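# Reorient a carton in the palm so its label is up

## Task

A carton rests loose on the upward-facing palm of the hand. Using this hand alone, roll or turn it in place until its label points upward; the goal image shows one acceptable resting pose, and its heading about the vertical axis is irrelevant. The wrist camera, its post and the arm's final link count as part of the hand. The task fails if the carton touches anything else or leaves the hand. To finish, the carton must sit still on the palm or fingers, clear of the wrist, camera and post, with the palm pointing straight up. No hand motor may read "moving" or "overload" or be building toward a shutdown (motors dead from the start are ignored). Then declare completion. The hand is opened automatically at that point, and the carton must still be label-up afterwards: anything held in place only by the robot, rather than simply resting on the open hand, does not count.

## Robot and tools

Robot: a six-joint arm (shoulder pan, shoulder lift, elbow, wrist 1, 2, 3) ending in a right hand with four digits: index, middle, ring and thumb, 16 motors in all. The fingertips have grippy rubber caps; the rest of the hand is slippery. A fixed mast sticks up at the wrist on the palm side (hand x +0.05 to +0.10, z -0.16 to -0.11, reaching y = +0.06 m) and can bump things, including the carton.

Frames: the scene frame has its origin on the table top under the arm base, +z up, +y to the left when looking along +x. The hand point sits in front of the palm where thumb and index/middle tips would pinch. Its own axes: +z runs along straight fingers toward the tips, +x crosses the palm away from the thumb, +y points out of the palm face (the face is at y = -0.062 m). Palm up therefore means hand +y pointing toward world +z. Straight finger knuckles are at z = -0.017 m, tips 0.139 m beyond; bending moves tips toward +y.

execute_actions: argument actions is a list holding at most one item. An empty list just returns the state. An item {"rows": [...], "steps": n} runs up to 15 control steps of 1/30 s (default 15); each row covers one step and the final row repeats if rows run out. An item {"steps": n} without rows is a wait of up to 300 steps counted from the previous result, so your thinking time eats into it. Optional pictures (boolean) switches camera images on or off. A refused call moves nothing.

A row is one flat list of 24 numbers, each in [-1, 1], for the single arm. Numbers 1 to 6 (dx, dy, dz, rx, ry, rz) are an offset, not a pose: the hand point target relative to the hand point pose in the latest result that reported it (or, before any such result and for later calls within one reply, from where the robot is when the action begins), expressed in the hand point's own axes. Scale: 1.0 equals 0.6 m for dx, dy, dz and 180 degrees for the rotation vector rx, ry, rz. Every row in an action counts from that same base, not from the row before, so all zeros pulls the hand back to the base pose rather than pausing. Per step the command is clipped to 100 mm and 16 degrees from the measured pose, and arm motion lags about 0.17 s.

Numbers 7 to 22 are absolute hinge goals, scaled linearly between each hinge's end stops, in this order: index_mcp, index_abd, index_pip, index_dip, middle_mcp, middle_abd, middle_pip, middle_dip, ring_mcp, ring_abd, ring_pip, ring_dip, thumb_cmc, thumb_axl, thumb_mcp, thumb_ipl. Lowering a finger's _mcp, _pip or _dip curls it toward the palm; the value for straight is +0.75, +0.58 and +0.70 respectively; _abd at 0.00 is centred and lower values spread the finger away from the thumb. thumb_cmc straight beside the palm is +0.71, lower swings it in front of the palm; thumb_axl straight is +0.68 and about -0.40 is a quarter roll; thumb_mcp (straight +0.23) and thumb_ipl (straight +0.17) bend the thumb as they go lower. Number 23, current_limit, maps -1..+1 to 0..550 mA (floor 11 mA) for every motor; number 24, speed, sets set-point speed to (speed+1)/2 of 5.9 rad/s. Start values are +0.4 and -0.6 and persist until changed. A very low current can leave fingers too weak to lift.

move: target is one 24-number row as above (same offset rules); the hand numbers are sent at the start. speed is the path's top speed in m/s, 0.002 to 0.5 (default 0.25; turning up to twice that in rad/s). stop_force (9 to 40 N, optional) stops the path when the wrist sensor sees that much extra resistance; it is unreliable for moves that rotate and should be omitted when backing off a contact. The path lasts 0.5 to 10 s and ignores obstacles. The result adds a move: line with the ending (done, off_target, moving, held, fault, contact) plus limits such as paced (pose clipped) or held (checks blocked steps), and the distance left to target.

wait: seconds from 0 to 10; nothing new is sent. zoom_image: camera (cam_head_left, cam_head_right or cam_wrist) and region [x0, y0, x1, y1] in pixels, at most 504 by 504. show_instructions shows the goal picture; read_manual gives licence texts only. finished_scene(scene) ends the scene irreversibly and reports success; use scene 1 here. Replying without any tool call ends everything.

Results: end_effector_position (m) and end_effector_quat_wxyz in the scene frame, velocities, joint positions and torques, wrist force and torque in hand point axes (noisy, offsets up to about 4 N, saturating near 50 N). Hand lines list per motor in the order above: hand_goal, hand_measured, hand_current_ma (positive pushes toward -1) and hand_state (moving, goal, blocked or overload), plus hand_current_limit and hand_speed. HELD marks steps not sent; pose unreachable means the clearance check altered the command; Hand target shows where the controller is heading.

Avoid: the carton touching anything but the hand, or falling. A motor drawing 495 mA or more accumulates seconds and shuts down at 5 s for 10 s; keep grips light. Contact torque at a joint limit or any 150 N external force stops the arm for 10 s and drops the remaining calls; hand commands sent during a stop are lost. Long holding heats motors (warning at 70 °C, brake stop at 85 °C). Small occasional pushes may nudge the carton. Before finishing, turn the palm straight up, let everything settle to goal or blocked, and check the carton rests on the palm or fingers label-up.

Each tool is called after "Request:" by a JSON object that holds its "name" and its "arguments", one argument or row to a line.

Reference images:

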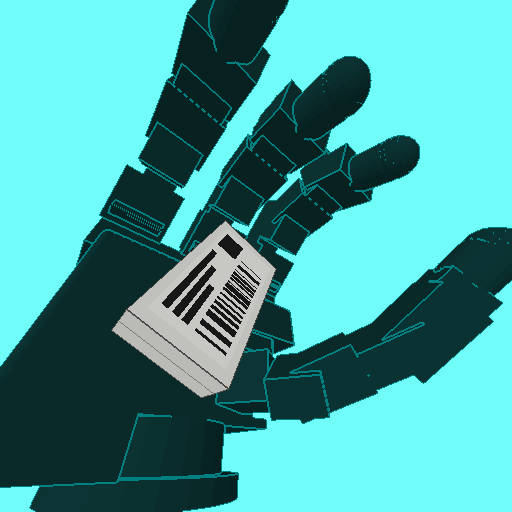

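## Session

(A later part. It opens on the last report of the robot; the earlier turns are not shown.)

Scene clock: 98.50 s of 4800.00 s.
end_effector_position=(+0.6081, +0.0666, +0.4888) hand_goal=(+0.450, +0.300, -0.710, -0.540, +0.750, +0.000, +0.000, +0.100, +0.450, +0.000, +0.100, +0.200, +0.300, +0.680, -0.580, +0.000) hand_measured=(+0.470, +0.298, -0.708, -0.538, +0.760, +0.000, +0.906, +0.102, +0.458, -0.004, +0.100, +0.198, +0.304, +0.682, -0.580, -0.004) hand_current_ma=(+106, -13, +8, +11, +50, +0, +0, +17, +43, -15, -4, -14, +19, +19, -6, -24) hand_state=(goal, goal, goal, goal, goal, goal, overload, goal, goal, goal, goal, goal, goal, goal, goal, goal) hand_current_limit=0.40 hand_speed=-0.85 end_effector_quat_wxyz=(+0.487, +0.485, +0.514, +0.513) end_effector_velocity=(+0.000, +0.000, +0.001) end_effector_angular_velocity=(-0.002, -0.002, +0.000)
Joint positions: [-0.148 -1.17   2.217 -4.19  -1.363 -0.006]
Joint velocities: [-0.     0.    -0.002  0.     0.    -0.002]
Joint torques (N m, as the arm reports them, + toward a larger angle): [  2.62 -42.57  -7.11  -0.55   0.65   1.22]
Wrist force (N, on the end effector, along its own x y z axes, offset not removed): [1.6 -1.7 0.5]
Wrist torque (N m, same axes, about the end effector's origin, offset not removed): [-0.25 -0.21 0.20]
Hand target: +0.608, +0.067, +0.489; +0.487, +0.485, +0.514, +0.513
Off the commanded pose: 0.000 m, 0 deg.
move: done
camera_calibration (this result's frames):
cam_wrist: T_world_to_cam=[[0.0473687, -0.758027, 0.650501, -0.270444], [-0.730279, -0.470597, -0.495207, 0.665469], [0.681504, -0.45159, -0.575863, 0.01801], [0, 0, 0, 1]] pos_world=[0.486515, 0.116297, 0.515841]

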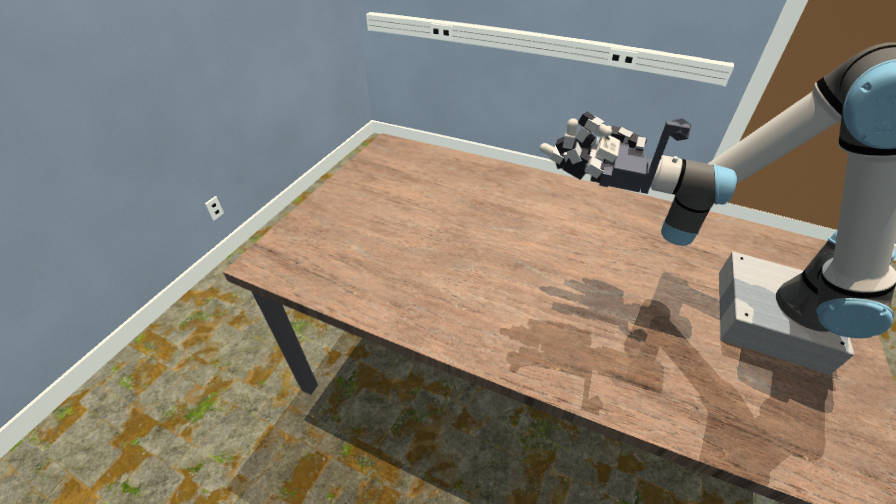

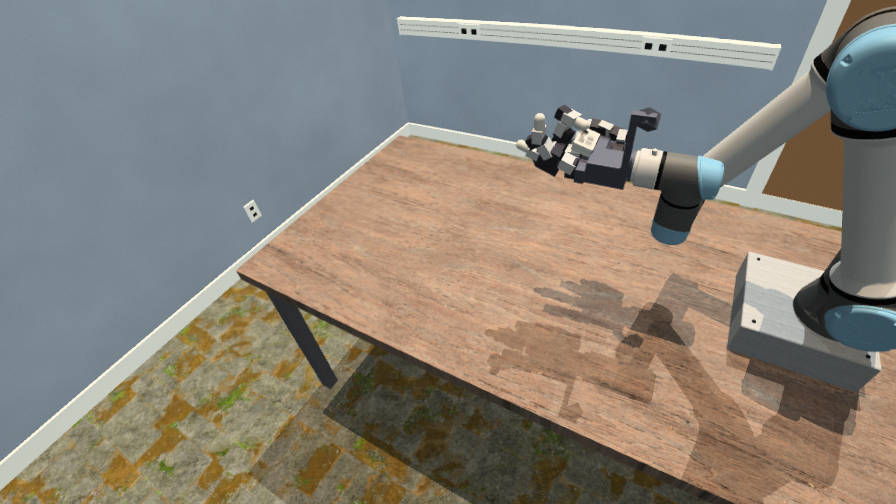

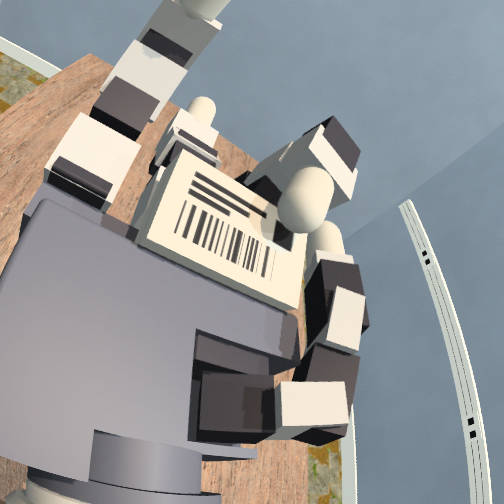

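Just above. Close the dip further.

Request:
{"name": "move", "arguments": {
  "target": [0,0,0,0,0,0, 0.45,0.3,-0.75,-0.72, 0.75,0,0,0.1, 0.45,0,0.1,0.2, 0.3,0.68,-0.58,0.0, 0.4,-0.9]
}}

Scene clock: 99.70 s of 4800.00 s.
end_effector_position=(+0.6081, +0.0666, +0.4888) hand_goal=(+0.450, +0.300, -0.750, -0.720, +0.750, +0.000, +0.000, +0.100, +0.450, +0.000, +0.100, +0.200, +0.300, +0.680, -0.580, +0.000) hand_measured=(+0.468, +0.300, -0.722, -0.572, +0.760, +0.000, +0.924, +0.102, +0.458, -0.004, +0.100, +0.198, +0.304, +0.682, -0.580, -0.004) hand_current_ma=(+99, -3, +143, +385, +50, +0, +0, +17, +43, -15, -4, -14, +19, +19, -6, -24) hand_state=(goal, goal, blocked, blocked, goal, goal, overload, goal, goal, goal, goal, goal, goal, goal, goal, goal) hand_current_limit=0.40 hand_speed=-0.90 end_effector_quat_wxyz=(+0.487, +0.485, +0.514, +0.513) end_effector_velocity=(+0.000, -0.000, +0.000) end_effector_angular_velocity=(-0.002, -0.000, -0.000)
Joint positions: [-0.148 -1.17   2.217 -4.19  -1.363 -0.006]
Joint velocities: [-0.     0.    -0.    -0.    -0.    -0.002]
Joint torques (N m, as the arm reports them, + toward a larger angle): [  2.15 -41.55  -6.66  -0.65   0.67   1.29]
Wrist force (N, on the end effector, along its own x y z axes, offset not removed): [0.3 0.5 -2.0]
Wrist torque (N m, same axes, about the end effector's origin, offset not removed): [0.18 0.06 0.15]
Hand target: +0.608, +0.067, +0.489; +0.487, +0.485, +0.514, +0.513
Off the commanded pose: 0.000 m, 0 deg.
move: done
camera_calibration (this result's frames):
cam_wrist: T_world_to_cam=[[0.0473691, -0.758027, 0.650501, -0.270444], [-0.730279, -0.470597, -0.495207, 0.665469], [0.681504, -0.45159, -0.575863, 0.01801], [0, 0, 0, 1]] pos_world=[0.486515, 0.116297, 0.515841]

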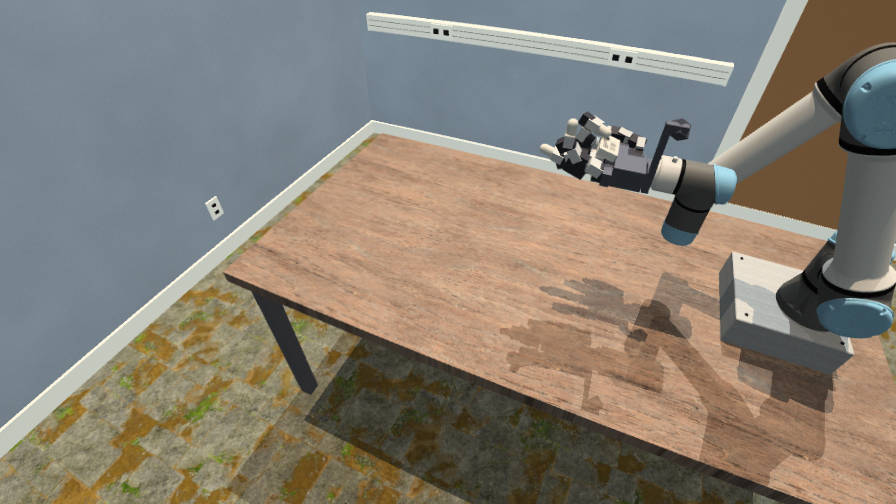

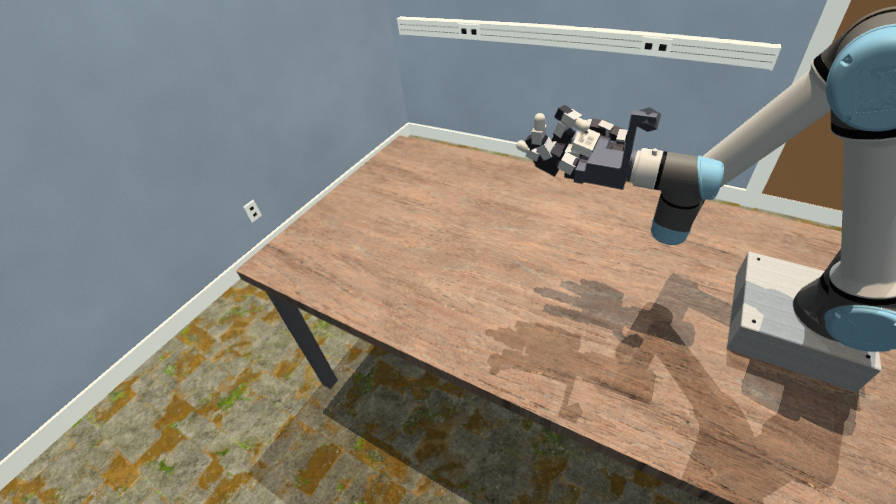

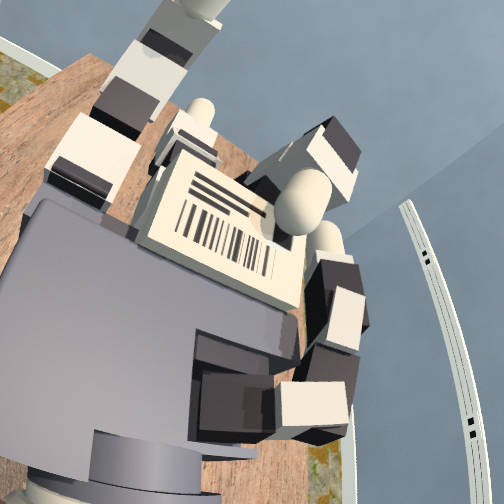

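Request:
{"name": "move", "arguments": {
  "target": [0,0,0,0,0,0, 0.96,0.3,-0.72,-0.63, 0.98,0,0,0.1, 0.45,0,0.1,0.2, 0.3,0.68,-0.58,0.0, 0.4,-0.88]
}}

Request:
{"name": "zoom_image", "arguments": {
  "camera": "cam_head_left",
  "region": [530, 90, 680, 210]
}}

Scene clock: 103.07 s of 4800.00 s.
end_effector_position=(+0.6081, +0.0666, +0.4888) hand_goal=(+0.960, +0.300, -0.720, -0.630, +0.980, +0.000, +0.000, +0.100, +0.450, +0.000, +0.100, +0.200, +0.300, +0.680, -0.580, +0.000) hand_measured=(+0.964, +0.300, -0.700, -0.588, +0.988, +0.000, +0.942, +0.102, +0.458, -0.004, +0.100, +0.198, +0.304, +0.682, -0.580, -0.004) hand_current_ma=(+26, -2, +102, +220, +43, +0, +0, +17, +43, -15, -4, -14, +19, +19, -6, -24) hand_state=(goal, goal, blocked, blocked, goal, goal, overload, goal, goal, goal, goal, goal, goal, goal, goal, goal) hand_current_limit=0.40 hand_speed=-0.88 end_effector_quat_wxyz=(+0.487, +0.485, +0.514, +0.513) end_effector_velocity=(+0.000, +0.000, +0.000) end_effector_angular_velocity=(-0.001, -0.000, +0.000)
Joint positions: [-0.148 -1.17   2.217 -4.19  -1.363 -0.006]
Joint velocities: [ 0.     0.    -0.001  0.     0.    -0.001]
Joint torques (N m, as the arm reports them, + toward a larger angle): [  2.9  -41.73  -7.22  -0.51   0.68   1.23]
Wrist force (N, on the end effector, along its own x y z axes, offset not removed): [3.6 0.4 -0.9]
Wrist torque (N m, same axes, about the end effector's origin, offset not removed): [0.05 -0.37 0.48]
Hand target: +0.608, +0.067, +0.489; +0.487, +0.485, +0.514, +0.513
Off the commanded pose: 0.000 m, 0 deg.
move: done
camera_calibration (this result's frames):
cam_wrist: T_world_to_cam=[[0.0473689, -0.758027, 0.650501, -0.270444], [-0.730279, -0.470597, -0.495207, 0.665469], [0.681504, -0.45159, -0.575863, 0.01801], [0, 0, 0, 1]] pos_world=[0.486515, 0.116297, 0.515841]

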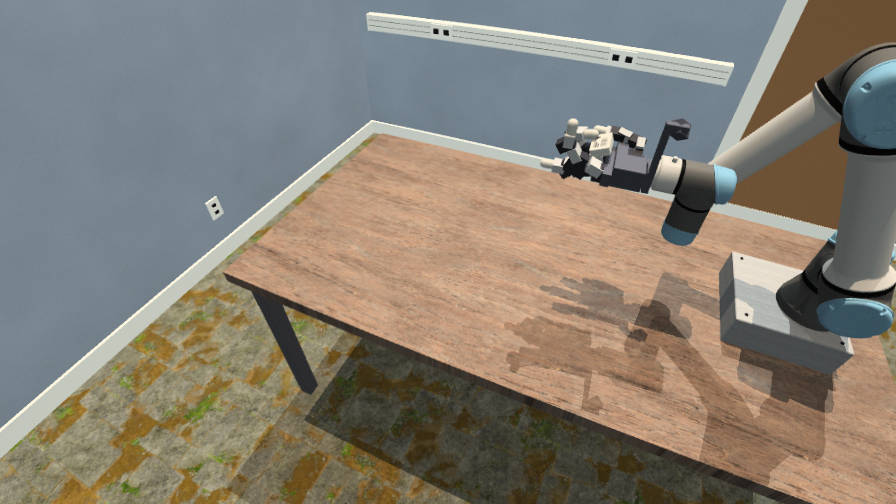

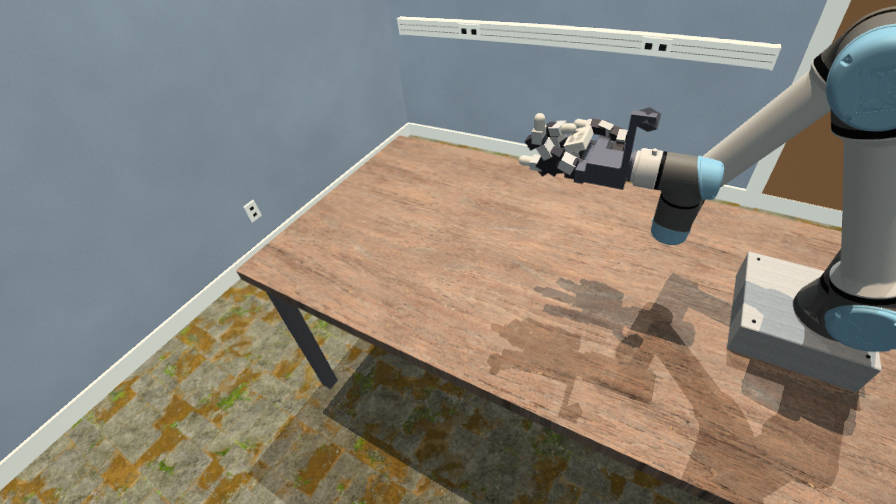

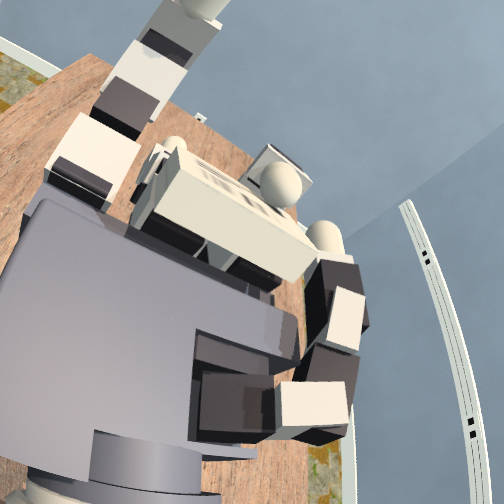

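Region (530, 90, 680, 210) of cam_head_left's 896x504 image, scaled by 3.360, with more detail than that image has; it fills the top 403 rows of this view, and the rest is white.

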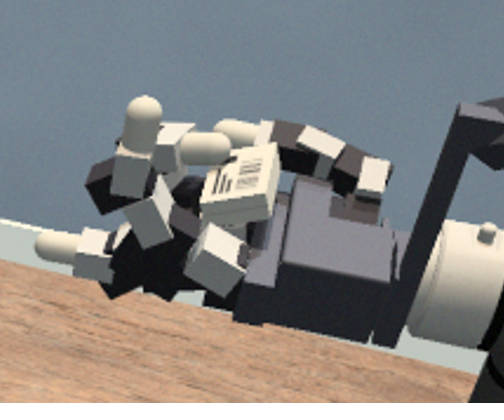

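Request:
{"name": "move", "arguments": {
  "target": [0,0,0,0,0,0, 0.96,0.3,-1.0,-0.36, 0.98,0,0,0.1, 0.45,0,0.1,0.2, 0.3,0.68,-0.58,0.0, 0.4,-0.9]
}}

Request:
{"name": "zoom_image", "arguments": {
  "camera": "cam_head_left",
  "region": [530, 90, 680, 210]
}}

Scene clock: 105.07 s of 4800.00 s.
end_effector_position=(+0.6081, +0.0666, +0.4888) hand_goal=(+0.960, +0.300, -1.000, -0.360, +0.980, +0.000, +0.000, +0.100, +0.450, +0.000, +0.100, +0.200, +0.300, +0.680, -0.580, +0.000) hand_measured=(+0.966, +0.300, -0.906, -0.338, +0.988, +0.000, +0.942, +0.102, +0.458, -0.004, +0.100, +0.198, +0.304, +0.682, -0.580, -0.004) hand_current_ma=(+30, -2, +385, +111, +43, +0, +0, +17, +43, -15, -4, -14, +19, +19, -6, -24) hand_state=(goal, goal, blocked, blocked, goal, goal, overload, goal, goal, goal, goal, goal, goal, goal, goal, goal) hand_current_limit=0.40 hand_speed=-0.90 end_effector_quat_wxyz=(+0.487, +0.485, +0.514, +0.513) end_effector_velocity=(-0.000, -0.000, -0.001) end_effector_angular_velocity=(+0.000, +0.001, -0.000)
Joint positions: [-0.148 -1.17   2.217 -4.19  -1.363 -0.006]
Joint velocities: [-0.     0.     0.001  0.     0.     0.   ]
Joint torques (N m, as the arm reports them, + toward a larger angle): [  2.6  -41.66  -7.77  -0.67   0.64   1.4 ]
Wrist force (N, on the end effector, along its own x y z axes, offset not removed): [0.6 -0.8 -0.5]
Wrist torque (N m, same axes, about the end effector's origin, offset not removed): [-0.05 -0.08 0.25]
Hand target: +0.608, +0.067, +0.489; +0.487, +0.485, +0.514, +0.513
Off the commanded pose: 0.000 m, 0 deg.
move: done
camera_calibration (this result's frames):
cam_wrist: T_world_to_cam=[[0.047369, -0.758027, 0.650501, -0.270444], [-0.730279, -0.470597, -0.495207, 0.665469], [0.681504, -0.45159, -0.575863, 0.01801], [0, 0, 0, 1]] pos_world=[0.486515, 0.116297, 0.515841]

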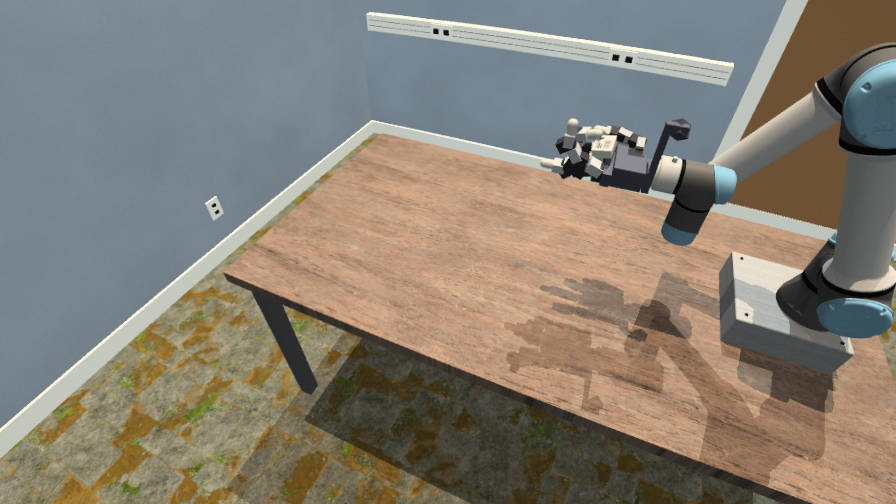

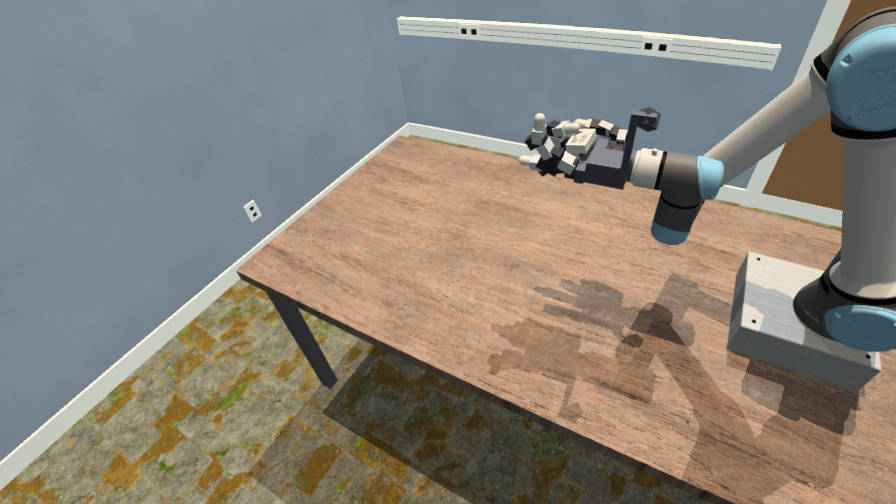

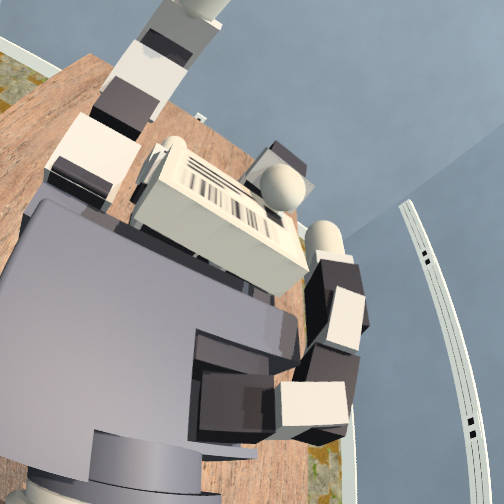

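Region (530, 90, 680, 210) of cam_head_left's 896x504 image, scaled by 3.360, with more detail than that image has; it fills the top 403 rows of this view, and the rest is white.

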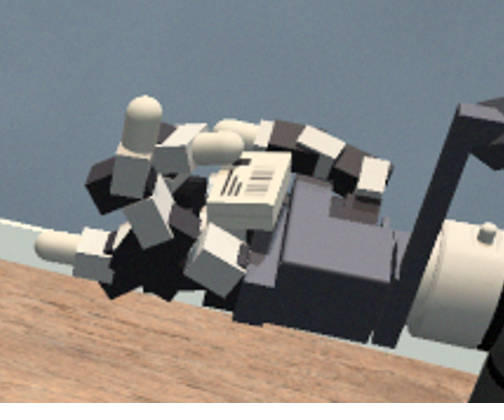

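Request:
{"name": "move", "arguments": {
  "target": [0,0,0,0,0,0, 0.88,0.3,-0.72,-0.63, 0.90,0,0,0.1, 0.45,0,0.1,0.2, 0.3,0.68,-0.58,0.0, 0.4,-0.88]
}}

Request:
{"name": "move", "arguments": {
  "target": [0,0,0,0,0,0, 0.88,0.3,-0.52,-0.66, 0.90,0,0,0.1, 0.45,0,0.1,0.2, 0.3,0.68,-0.58,0.0, 0.4,-0.88]
}}

Request:
{"name": "zoom_image", "arguments": {
  "camera": "cam_head_left",
  "region": [530, 90, 680, 210]
}}

Scene clock: 111.80 s of 4800.00 s.
end_effector_position=(+0.6081, +0.0666, +0.4888) hand_goal=(+0.880, +0.300, -0.720, -0.630, +0.900, +0.000, +0.000, +0.100, +0.450, +0.000, +0.100, +0.200, +0.300, +0.680, -0.580, +0.000) hand_measured=(+0.892, +0.302, -0.704, -0.584, +0.924, +0.000, +0.942, +0.102, +0.458, -0.004, +0.100, +0.198, +0.304, +0.682, -0.580, -0.004) hand_current_ma=(+69, +9, +78, +236, +134, +0, +0, +17, +43, -15, -4, -14, +19, +19, -6, -24) hand_state=(goal, goal, goal, blocked, blocked, goal, overload, goal, goal, goal, goal, goal, goal, goal, goal, goal) hand_current_limit=0.40 hand_speed=-0.88 end_effector_quat_wxyz=(+0.487, +0.485, +0.514, +0.513) end_effector_velocity=(+0.000, +0.000, +0.000) end_effector_angular_velocity=(+0.000, -0.000, +0.000)
Joint positions: [-0.148 -1.17   2.217 -4.19  -1.363 -0.006]
Joint velocities: [ 0.     0.    -0.001  0.     0.     0.   ]
Joint torques (N m, as the arm reports them, + toward a larger angle): [  2.53 -42.52  -6.67  -0.59   0.81   1.19]
Wrist force (N, on the end effector, along its own x y z axes, offset not removed): [2.4 -2.4 -0.5]
Wrist torque (N m, same axes, about the end effector's origin, offset not removed): [-0.24 -0.32 0.24]
Hand target: +0.608, +0.067, +0.489; +0.487, +0.485, +0.514, +0.513
Off the commanded pose: 0.000 m, 0 deg.
move: done
camera_calibration (this result's frames):
cam_wrist: T_world_to_cam=[[0.0473689, -0.758027, 0.650501, -0.270444], [-0.73028, -0.470597, -0.495207, 0.665469], [0.681504, -0.45159, -0.575863, 0.0180101], [0, 0, 0, 1]] pos_world=[0.486515, 0.116297, 0.515841]

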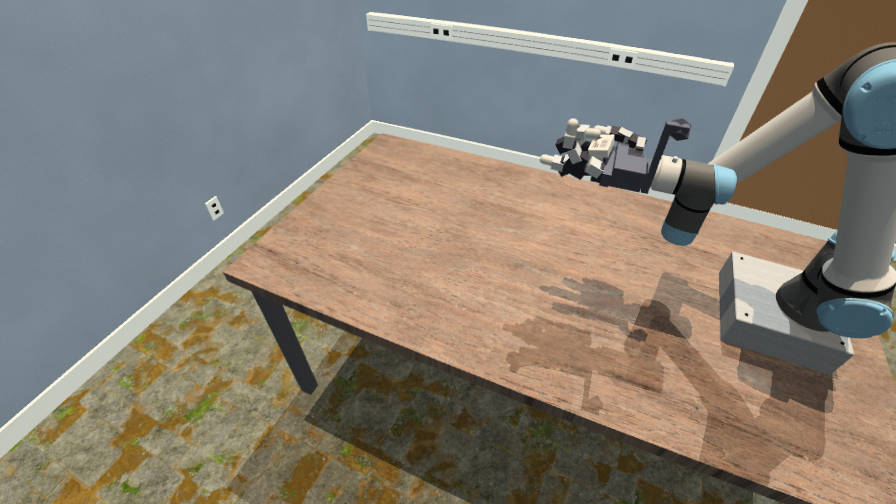

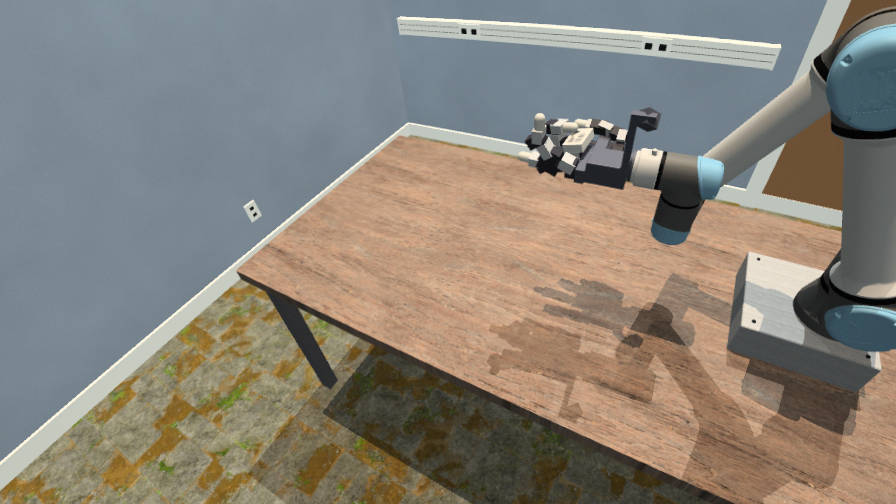

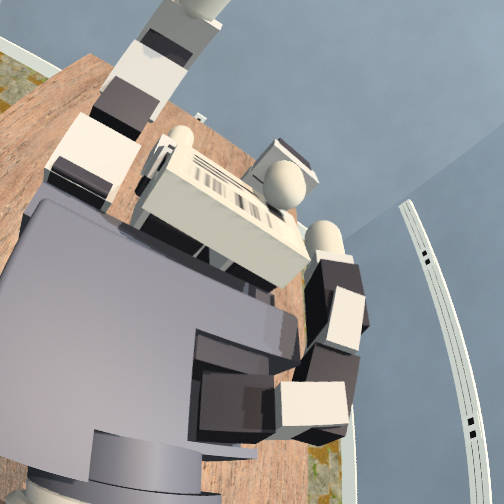

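Scene clock: 112.73 s of 4800.00 s.
end_effector_position=(+0.6081, +0.0666, +0.4888) hand_goal=(+0.880, +0.300, -0.520, -0.660, +0.900, +0.000, +0.000, +0.100, +0.450, +0.000, +0.100, +0.200, +0.300, +0.680, -0.580, +0.000) hand_measured=(+0.892, +0.302, -0.522, -0.658, +0.924, +0.000, +0.942, +0.102, +0.458, -0.004, +0.100, +0.198, +0.304, +0.682, -0.580, -0.004) hand_current_ma=(+69, +9, -10, +11, +134, +0, +0, +17, +43, -15, -4, -14, +19, +19, -6, -24) hand_state=(goal, goal, goal, goal, blocked, goal, overload, goal, goal, goal, goal, goal, goal, goal, goal, goal) hand_current_limit=0.40 hand_speed=-0.88 end_effector_quat_wxyz=(+0.487, +0.485, +0.514, +0.513) end_effector_velocity=(-0.000, -0.001, -0.000) end_effector_angular_velocity=(-0.002, +0.000, -0.002)
Joint positions: [-0.148 -1.17   2.217 -4.19  -1.363 -0.006]
Joint velocities: [-0.002  0.     0.001 -0.    -0.    -0.002]
Joint torques (N m, as the arm reports them, + toward a larger angle): [  2.84 -41.46  -6.77  -0.56   0.75   1.2 ]
Wrist force (N, on the end effector, along its own x y z axes, offset not removed): [3.3 -0.4 3.6]
Wrist torque (N m, same axes, about the end effector's origin, offset not removed): [-0.44 -0.41 0.45]
Hand target: +0.608, +0.067, +0.489; +0.487, +0.485, +0.514, +0.513
Off the commanded pose: 0.000 m, 0 deg.
move: done
camera_calibration (this result's frames):
cam_wrist: T_world_to_cam=[[0.0473688, -0.758027, 0.650501, -0.270444], [-0.730279, -0.470597, -0.495207, 0.665469], [0.681504, -0.45159, -0.575863, 0.0180099], [0, 0, 0, 1]] pos_world=[0.486515, 0.116297, 0.515841]

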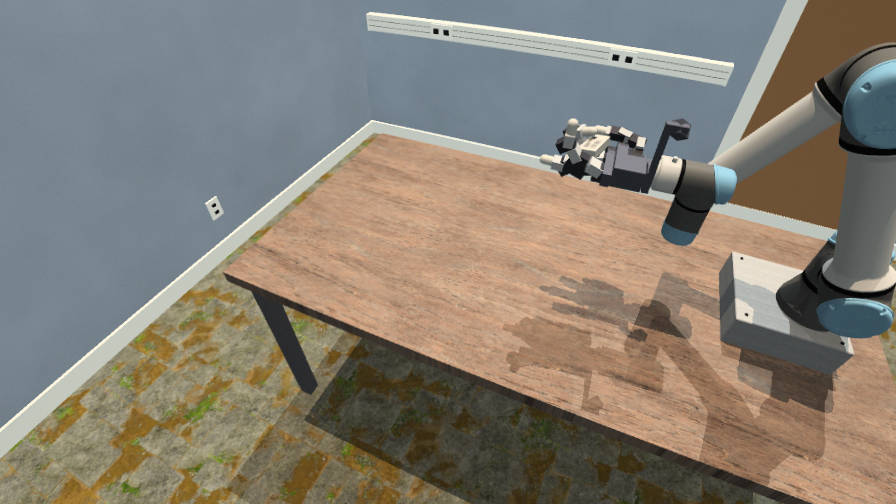

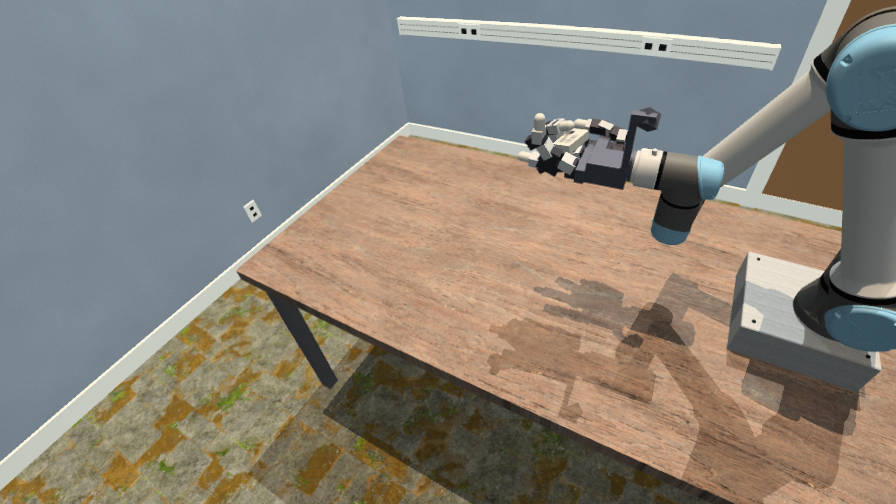

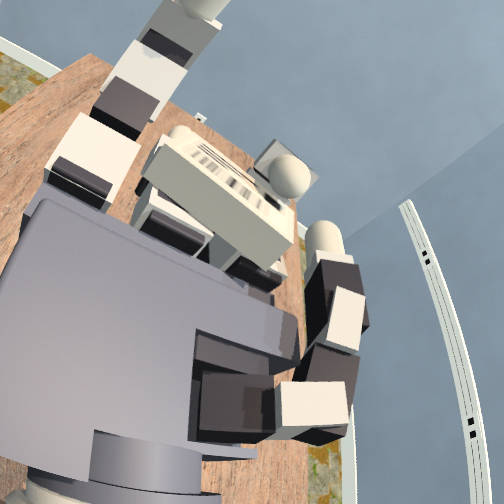

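Region (530, 90, 680, 210) of cam_head_left's 896x504 image, scaled by 3.360, with more detail than that image has; it fills the top 403 rows of this view, and the rest is white.

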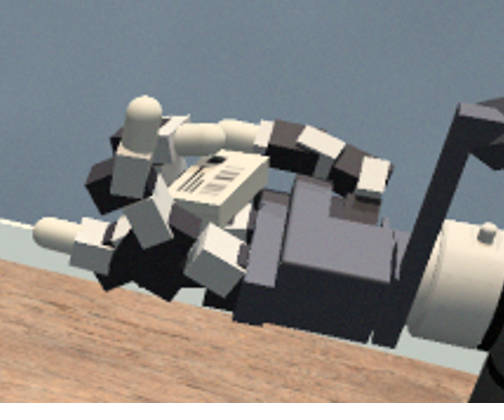

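It's sliding outward; raise the knuckles now.

Request:
{"name": "move", "arguments": {
  "target": [0,0,0,0,0,0, 0.7,0.3,-0.52,-0.66, 0.66,0,0,0.1, 0.45,0,0.1,0.2, 0.3,0.68,-0.58,0.0, 0.4,-0.7]
}}

Request:
{"name": "zoom_image", "arguments": {
  "camera": "cam_head_left",
  "region": [530, 90, 680, 210]
}}

Scene clock: 114.27 s of 4800.00 s.
end_effector_position=(+0.6081, +0.0666, +0.4888) hand_goal=(+0.700, +0.300, -0.520, -0.660, +0.660, +0.000, +0.000, +0.100, +0.450, +0.000, +0.100, +0.200, +0.300, +0.680, -0.580, +0.000) hand_measured=(+0.722, +0.302, -0.522, -0.658, +0.690, +0.000, +0.946, +0.102, +0.458, -0.004, +0.100, +0.198, +0.304, +0.682, -0.580, -0.004) hand_current_ma=(+121, +9, -10, +11, +162, +0, +0, +17, +43, -15, -4, -14, +19, +19, -6, -24) hand_state=(blocked, goal, goal, goal, blocked, goal, overload, goal, goal, goal, goal, goal, goal, goal, goal, goal) hand_current_limit=0.40 hand_speed=-0.70 end_effector_quat_wxyz=(+0.487, +0.485, +0.514, +0.513) end_effector_velocity=(-0.000, -0.001, -0.000) end_effector_angular_velocity=(+0.001, +0.000, -0.001)
Joint positions: [-0.148 -1.17   2.217 -4.19  -1.363 -0.006]
Joint velocities: [-0.001 -0.     0.    -0.     0.     0.001]
Joint torques (N m, as the arm reports them, + toward a larger angle): [  2.48 -42.05  -6.71  -0.54   0.75   1.32]
Wrist force (N, on the end effector, along its own x y z axes, offset not removed): [-0.1 0.8 -1.7]
Wrist torque (N m, same axes, about the end effector's origin, offset not removed): [0.37 0.18 0.11]
Hand target: +0.608, +0.067, +0.489; +0.487, +0.485, +0.514, +0.513
Off the commanded pose: 0.000 m, 0 deg.
move: done
camera_calibration (this result's frames):
cam_wrist: T_world_to_cam=[[0.0473688, -0.758027, 0.650501, -0.270444], [-0.730279, -0.470597, -0.495207, 0.665469], [0.681504, -0.45159, -0.575863, 0.01801], [0, 0, 0, 1]] pos_world=[0.486515, 0.116297, 0.515841]

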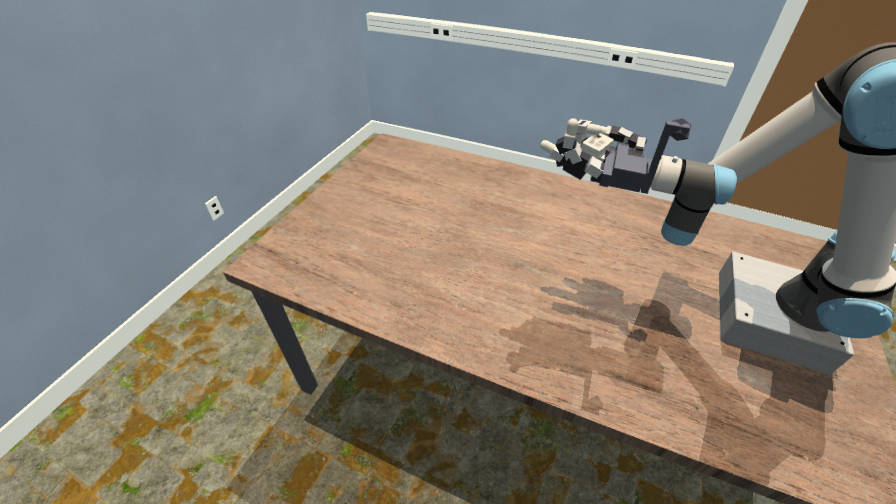

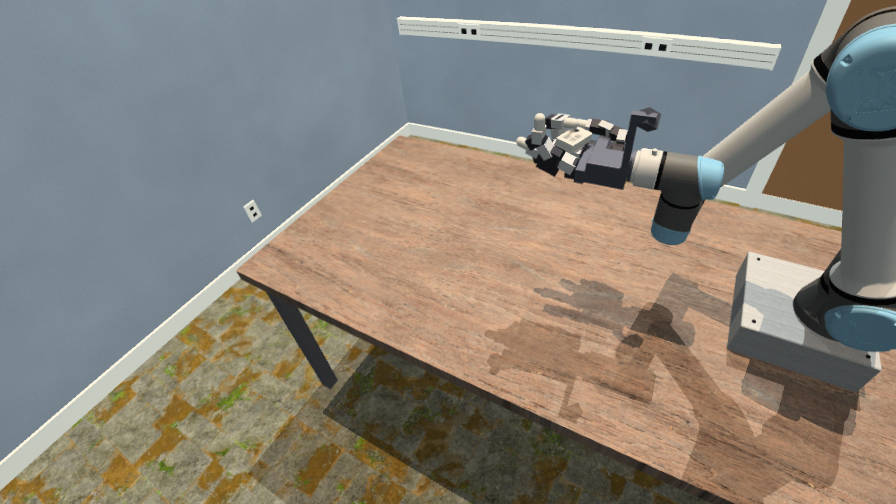

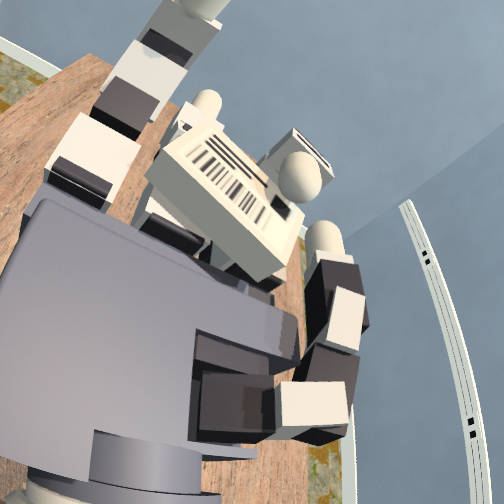

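Region (530, 90, 680, 210) of cam_head_left's 896x504 image, scaled by 3.360, with more detail than that image has; it fills the top 403 rows of this view, and the rest is white.

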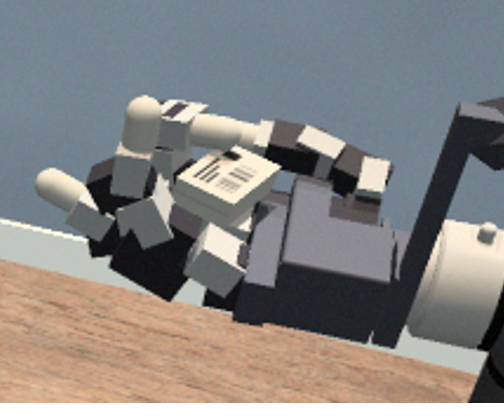

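Request:
{"name": "move", "arguments": {
  "target": [0,0,0,0,0,0, 0.7,0.3,-0.52,-0.66, 0.68,0,0,0.1, 0.45,0,0.1,0.2, 0.3,-0.4,0.1,0.1, 0.4,-0.4]
}}

Request:
{"name": "move", "arguments": {
  "target": [0,0,0,0,0,0, 0.7,0.3,-0.52,-0.66, 0.68,0,0,0.1, 0.45,0,0.1,0.2, -0.86,-0.4,-0.56,0.1, 0.4,-0.4]
}}

Scene clock: 117.57 s of 4800.00 s.
end_effector_position=(+0.6081, +0.0666, +0.4888) hand_goal=(+0.700, +0.300, -0.520, -0.660, +0.680, +0.000, +0.000, +0.100, +0.450, +0.000, +0.100, +0.200, +0.300, -0.400, +0.100, +0.100) hand_measured=(+0.722, +0.302, -0.522, -0.658, +0.692, +0.000, +1.000, +0.102, +0.458, -0.004, +0.100, +0.198, +0.308, -0.398, +0.102, +0.100) hand_current_ma=(+120, +9, -10, +11, +71, +0, +0, +17, +43, -15, -4, -14, +43, +14, +15, -7) hand_state=(blocked, goal, goal, goal, goal, goal, overload, goal, goal, goal, goal, goal, goal, goal, goal, goal) hand_current_limit=0.40 hand_speed=-0.40 end_effector_quat_wxyz=(+0.487, +0.485, +0.514, +0.513) end_effector_velocity=(-0.000, +0.000, -0.000) end_effector_angular_velocity=(+0.000, +0.001, +0.000)
Joint positions: [-0.148 -1.17   2.217 -4.19  -1.363 -0.006]
Joint velocities: [ 0.    -0.     0.001  0.001  0.    -0.   ]
Joint torques (N m, as the arm reports them, + toward a larger angle): [  2.55 -42.51  -6.78  -0.41   0.78   1.27]
Wrist force (N, on the end effector, along its own x y z axes, offset not removed): [1.7 2.5 -2.4]
Wrist torque (N m, same axes, about the end effector's origin, offset not removed): [0.43 -0.03 0.48]
Hand target: +0.608, +0.067, +0.489; +0.487, +0.485, +0.514, +0.513
Off the commanded pose: 0.000 m, 0 deg.
move: done
camera_calibration (this result's frames):
cam_wrist: T_world_to_cam=[[0.047369, -0.758027, 0.650501, -0.270444], [-0.73028, -0.470597, -0.495207, 0.665469], [0.681504, -0.45159, -0.575863, 0.0180101], [0, 0, 0, 1]] pos_world=[0.486515, 0.116297, 0.515841]

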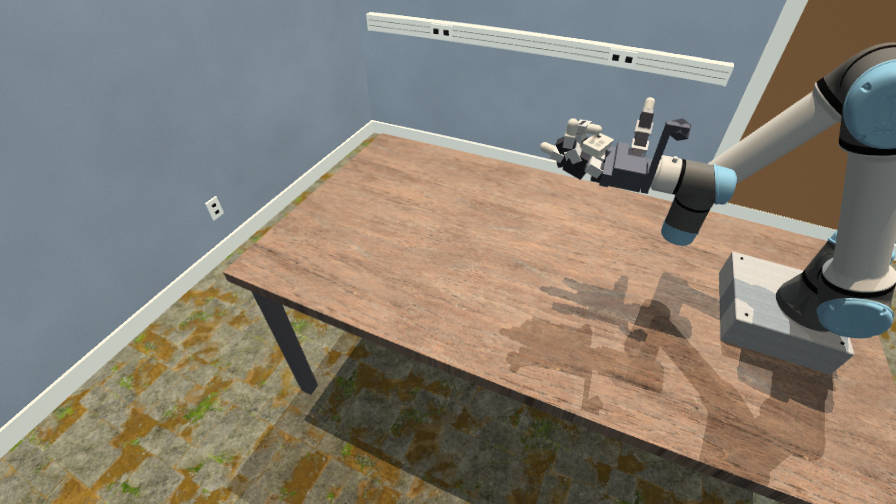

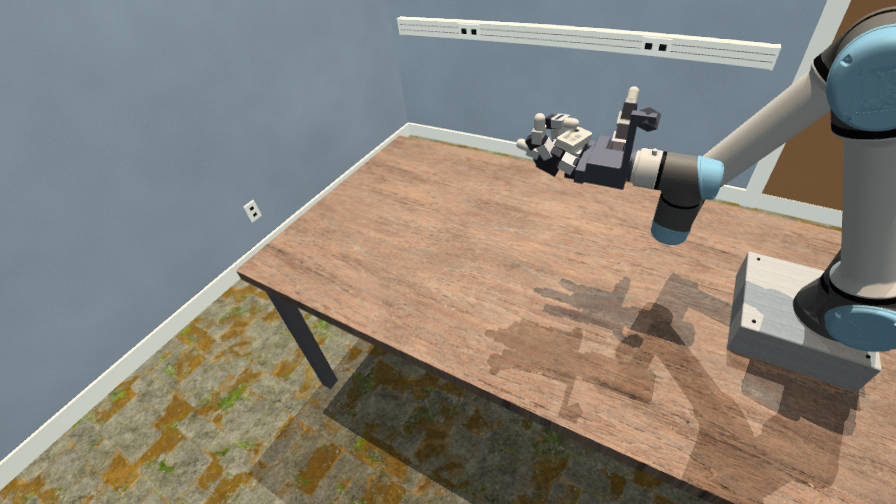

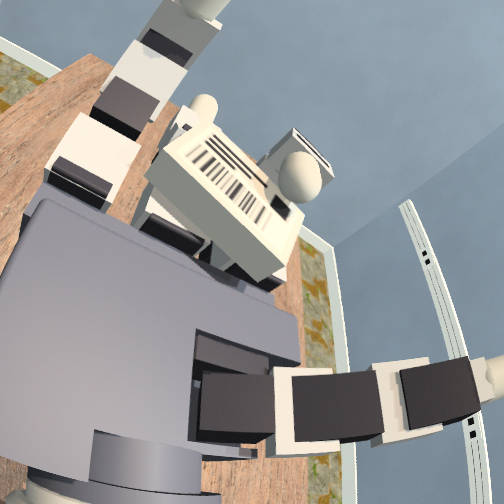

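Scene clock: 118.93 s of 4800.00 s.
end_effector_position=(+0.6081, +0.0666, +0.4888) hand_goal=(+0.700, +0.300, -0.520, -0.660, +0.680, +0.000, +0.000, +0.100, +0.450, +0.000, +0.100, +0.200, -0.860, -0.400, -0.560, +0.100) hand_measured=(+0.722, +0.302, -0.522, -0.658, +0.692, +0.000, +1.000, +0.102, +0.458, -0.004, +0.100, +0.198, -0.866, -0.398, -0.564, +0.100) hand_current_ma=(+120, +9, -10, +11, +71, +0, +0, +17, +43, -15, -4, -14, -33, +14, -29, -4) hand_state=(blocked, goal, goal, goal, goal, goal, overload, goal, goal, goal, goal, goal, goal, goal, goal, goal) hand_current_limit=0.40 hand_speed=-0.40 end_effector_quat_wxyz=(+0.487, +0.485, +0.514, +0.513) end_effector_velocity=(-0.000, +0.000, -0.001) end_effector_angular_velocity=(+0.002, +0.001, +0.001)
Joint positions: [-0.148 -1.17   2.217 -4.19  -1.363 -0.006]
Joint velocities: [0.001 0.    0.001 0.    0.    0.001]
Joint torques (N m, as the arm reports them, + toward a larger angle): [  2.78 -42.45  -6.73  -0.36   0.6    1.55]
Wrist force (N, on the end effector, along its own x y z axes, offset not removed): [2.2 1.0 2.1]
Wrist torque (N m, same axes, about the end effector's origin, offset not removed): [-0.05 -0.35 0.30]
Hand target: +0.608, +0.067, +0.489; +0.487, +0.485, +0.514, +0.513
Off the commanded pose: 0.000 m, 0 deg.
move: done
camera_calibration (this result's frames):
cam_wrist: T_world_to_cam=[[0.0473688, -0.758027, 0.650501, -0.270444], [-0.730279, -0.470597, -0.495207, 0.665469], [0.681504, -0.45159, -0.575863, 0.0180099], [0, 0, 0, 1]] pos_world=[0.486515, 0.116297, 0.515841]

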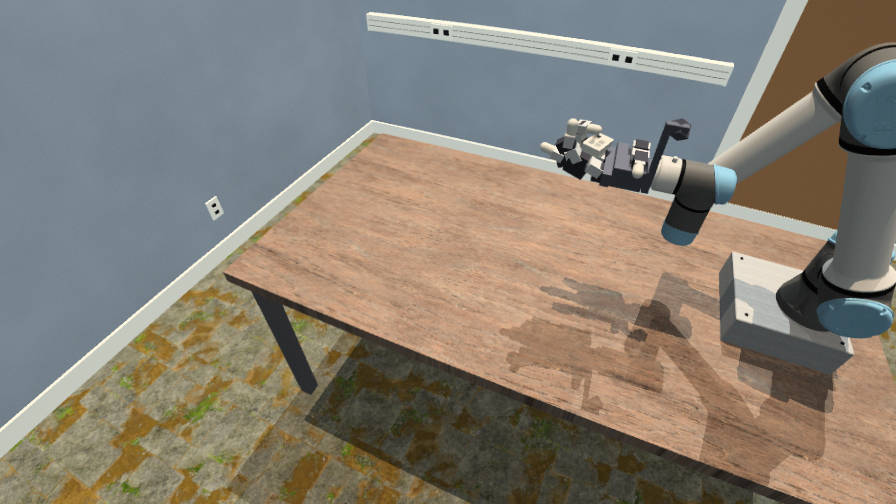

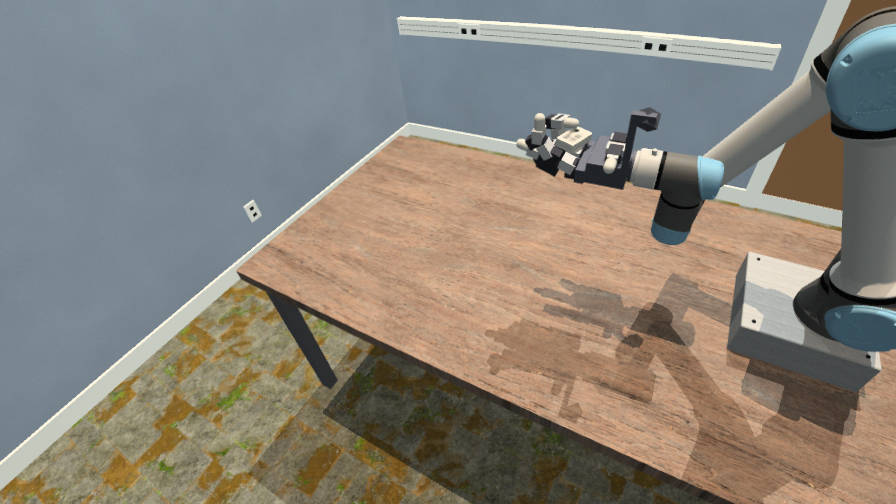

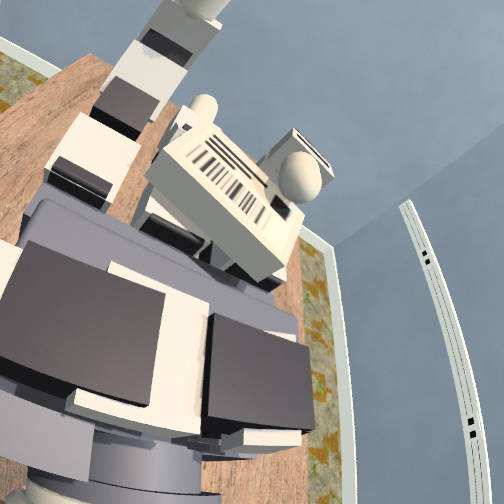

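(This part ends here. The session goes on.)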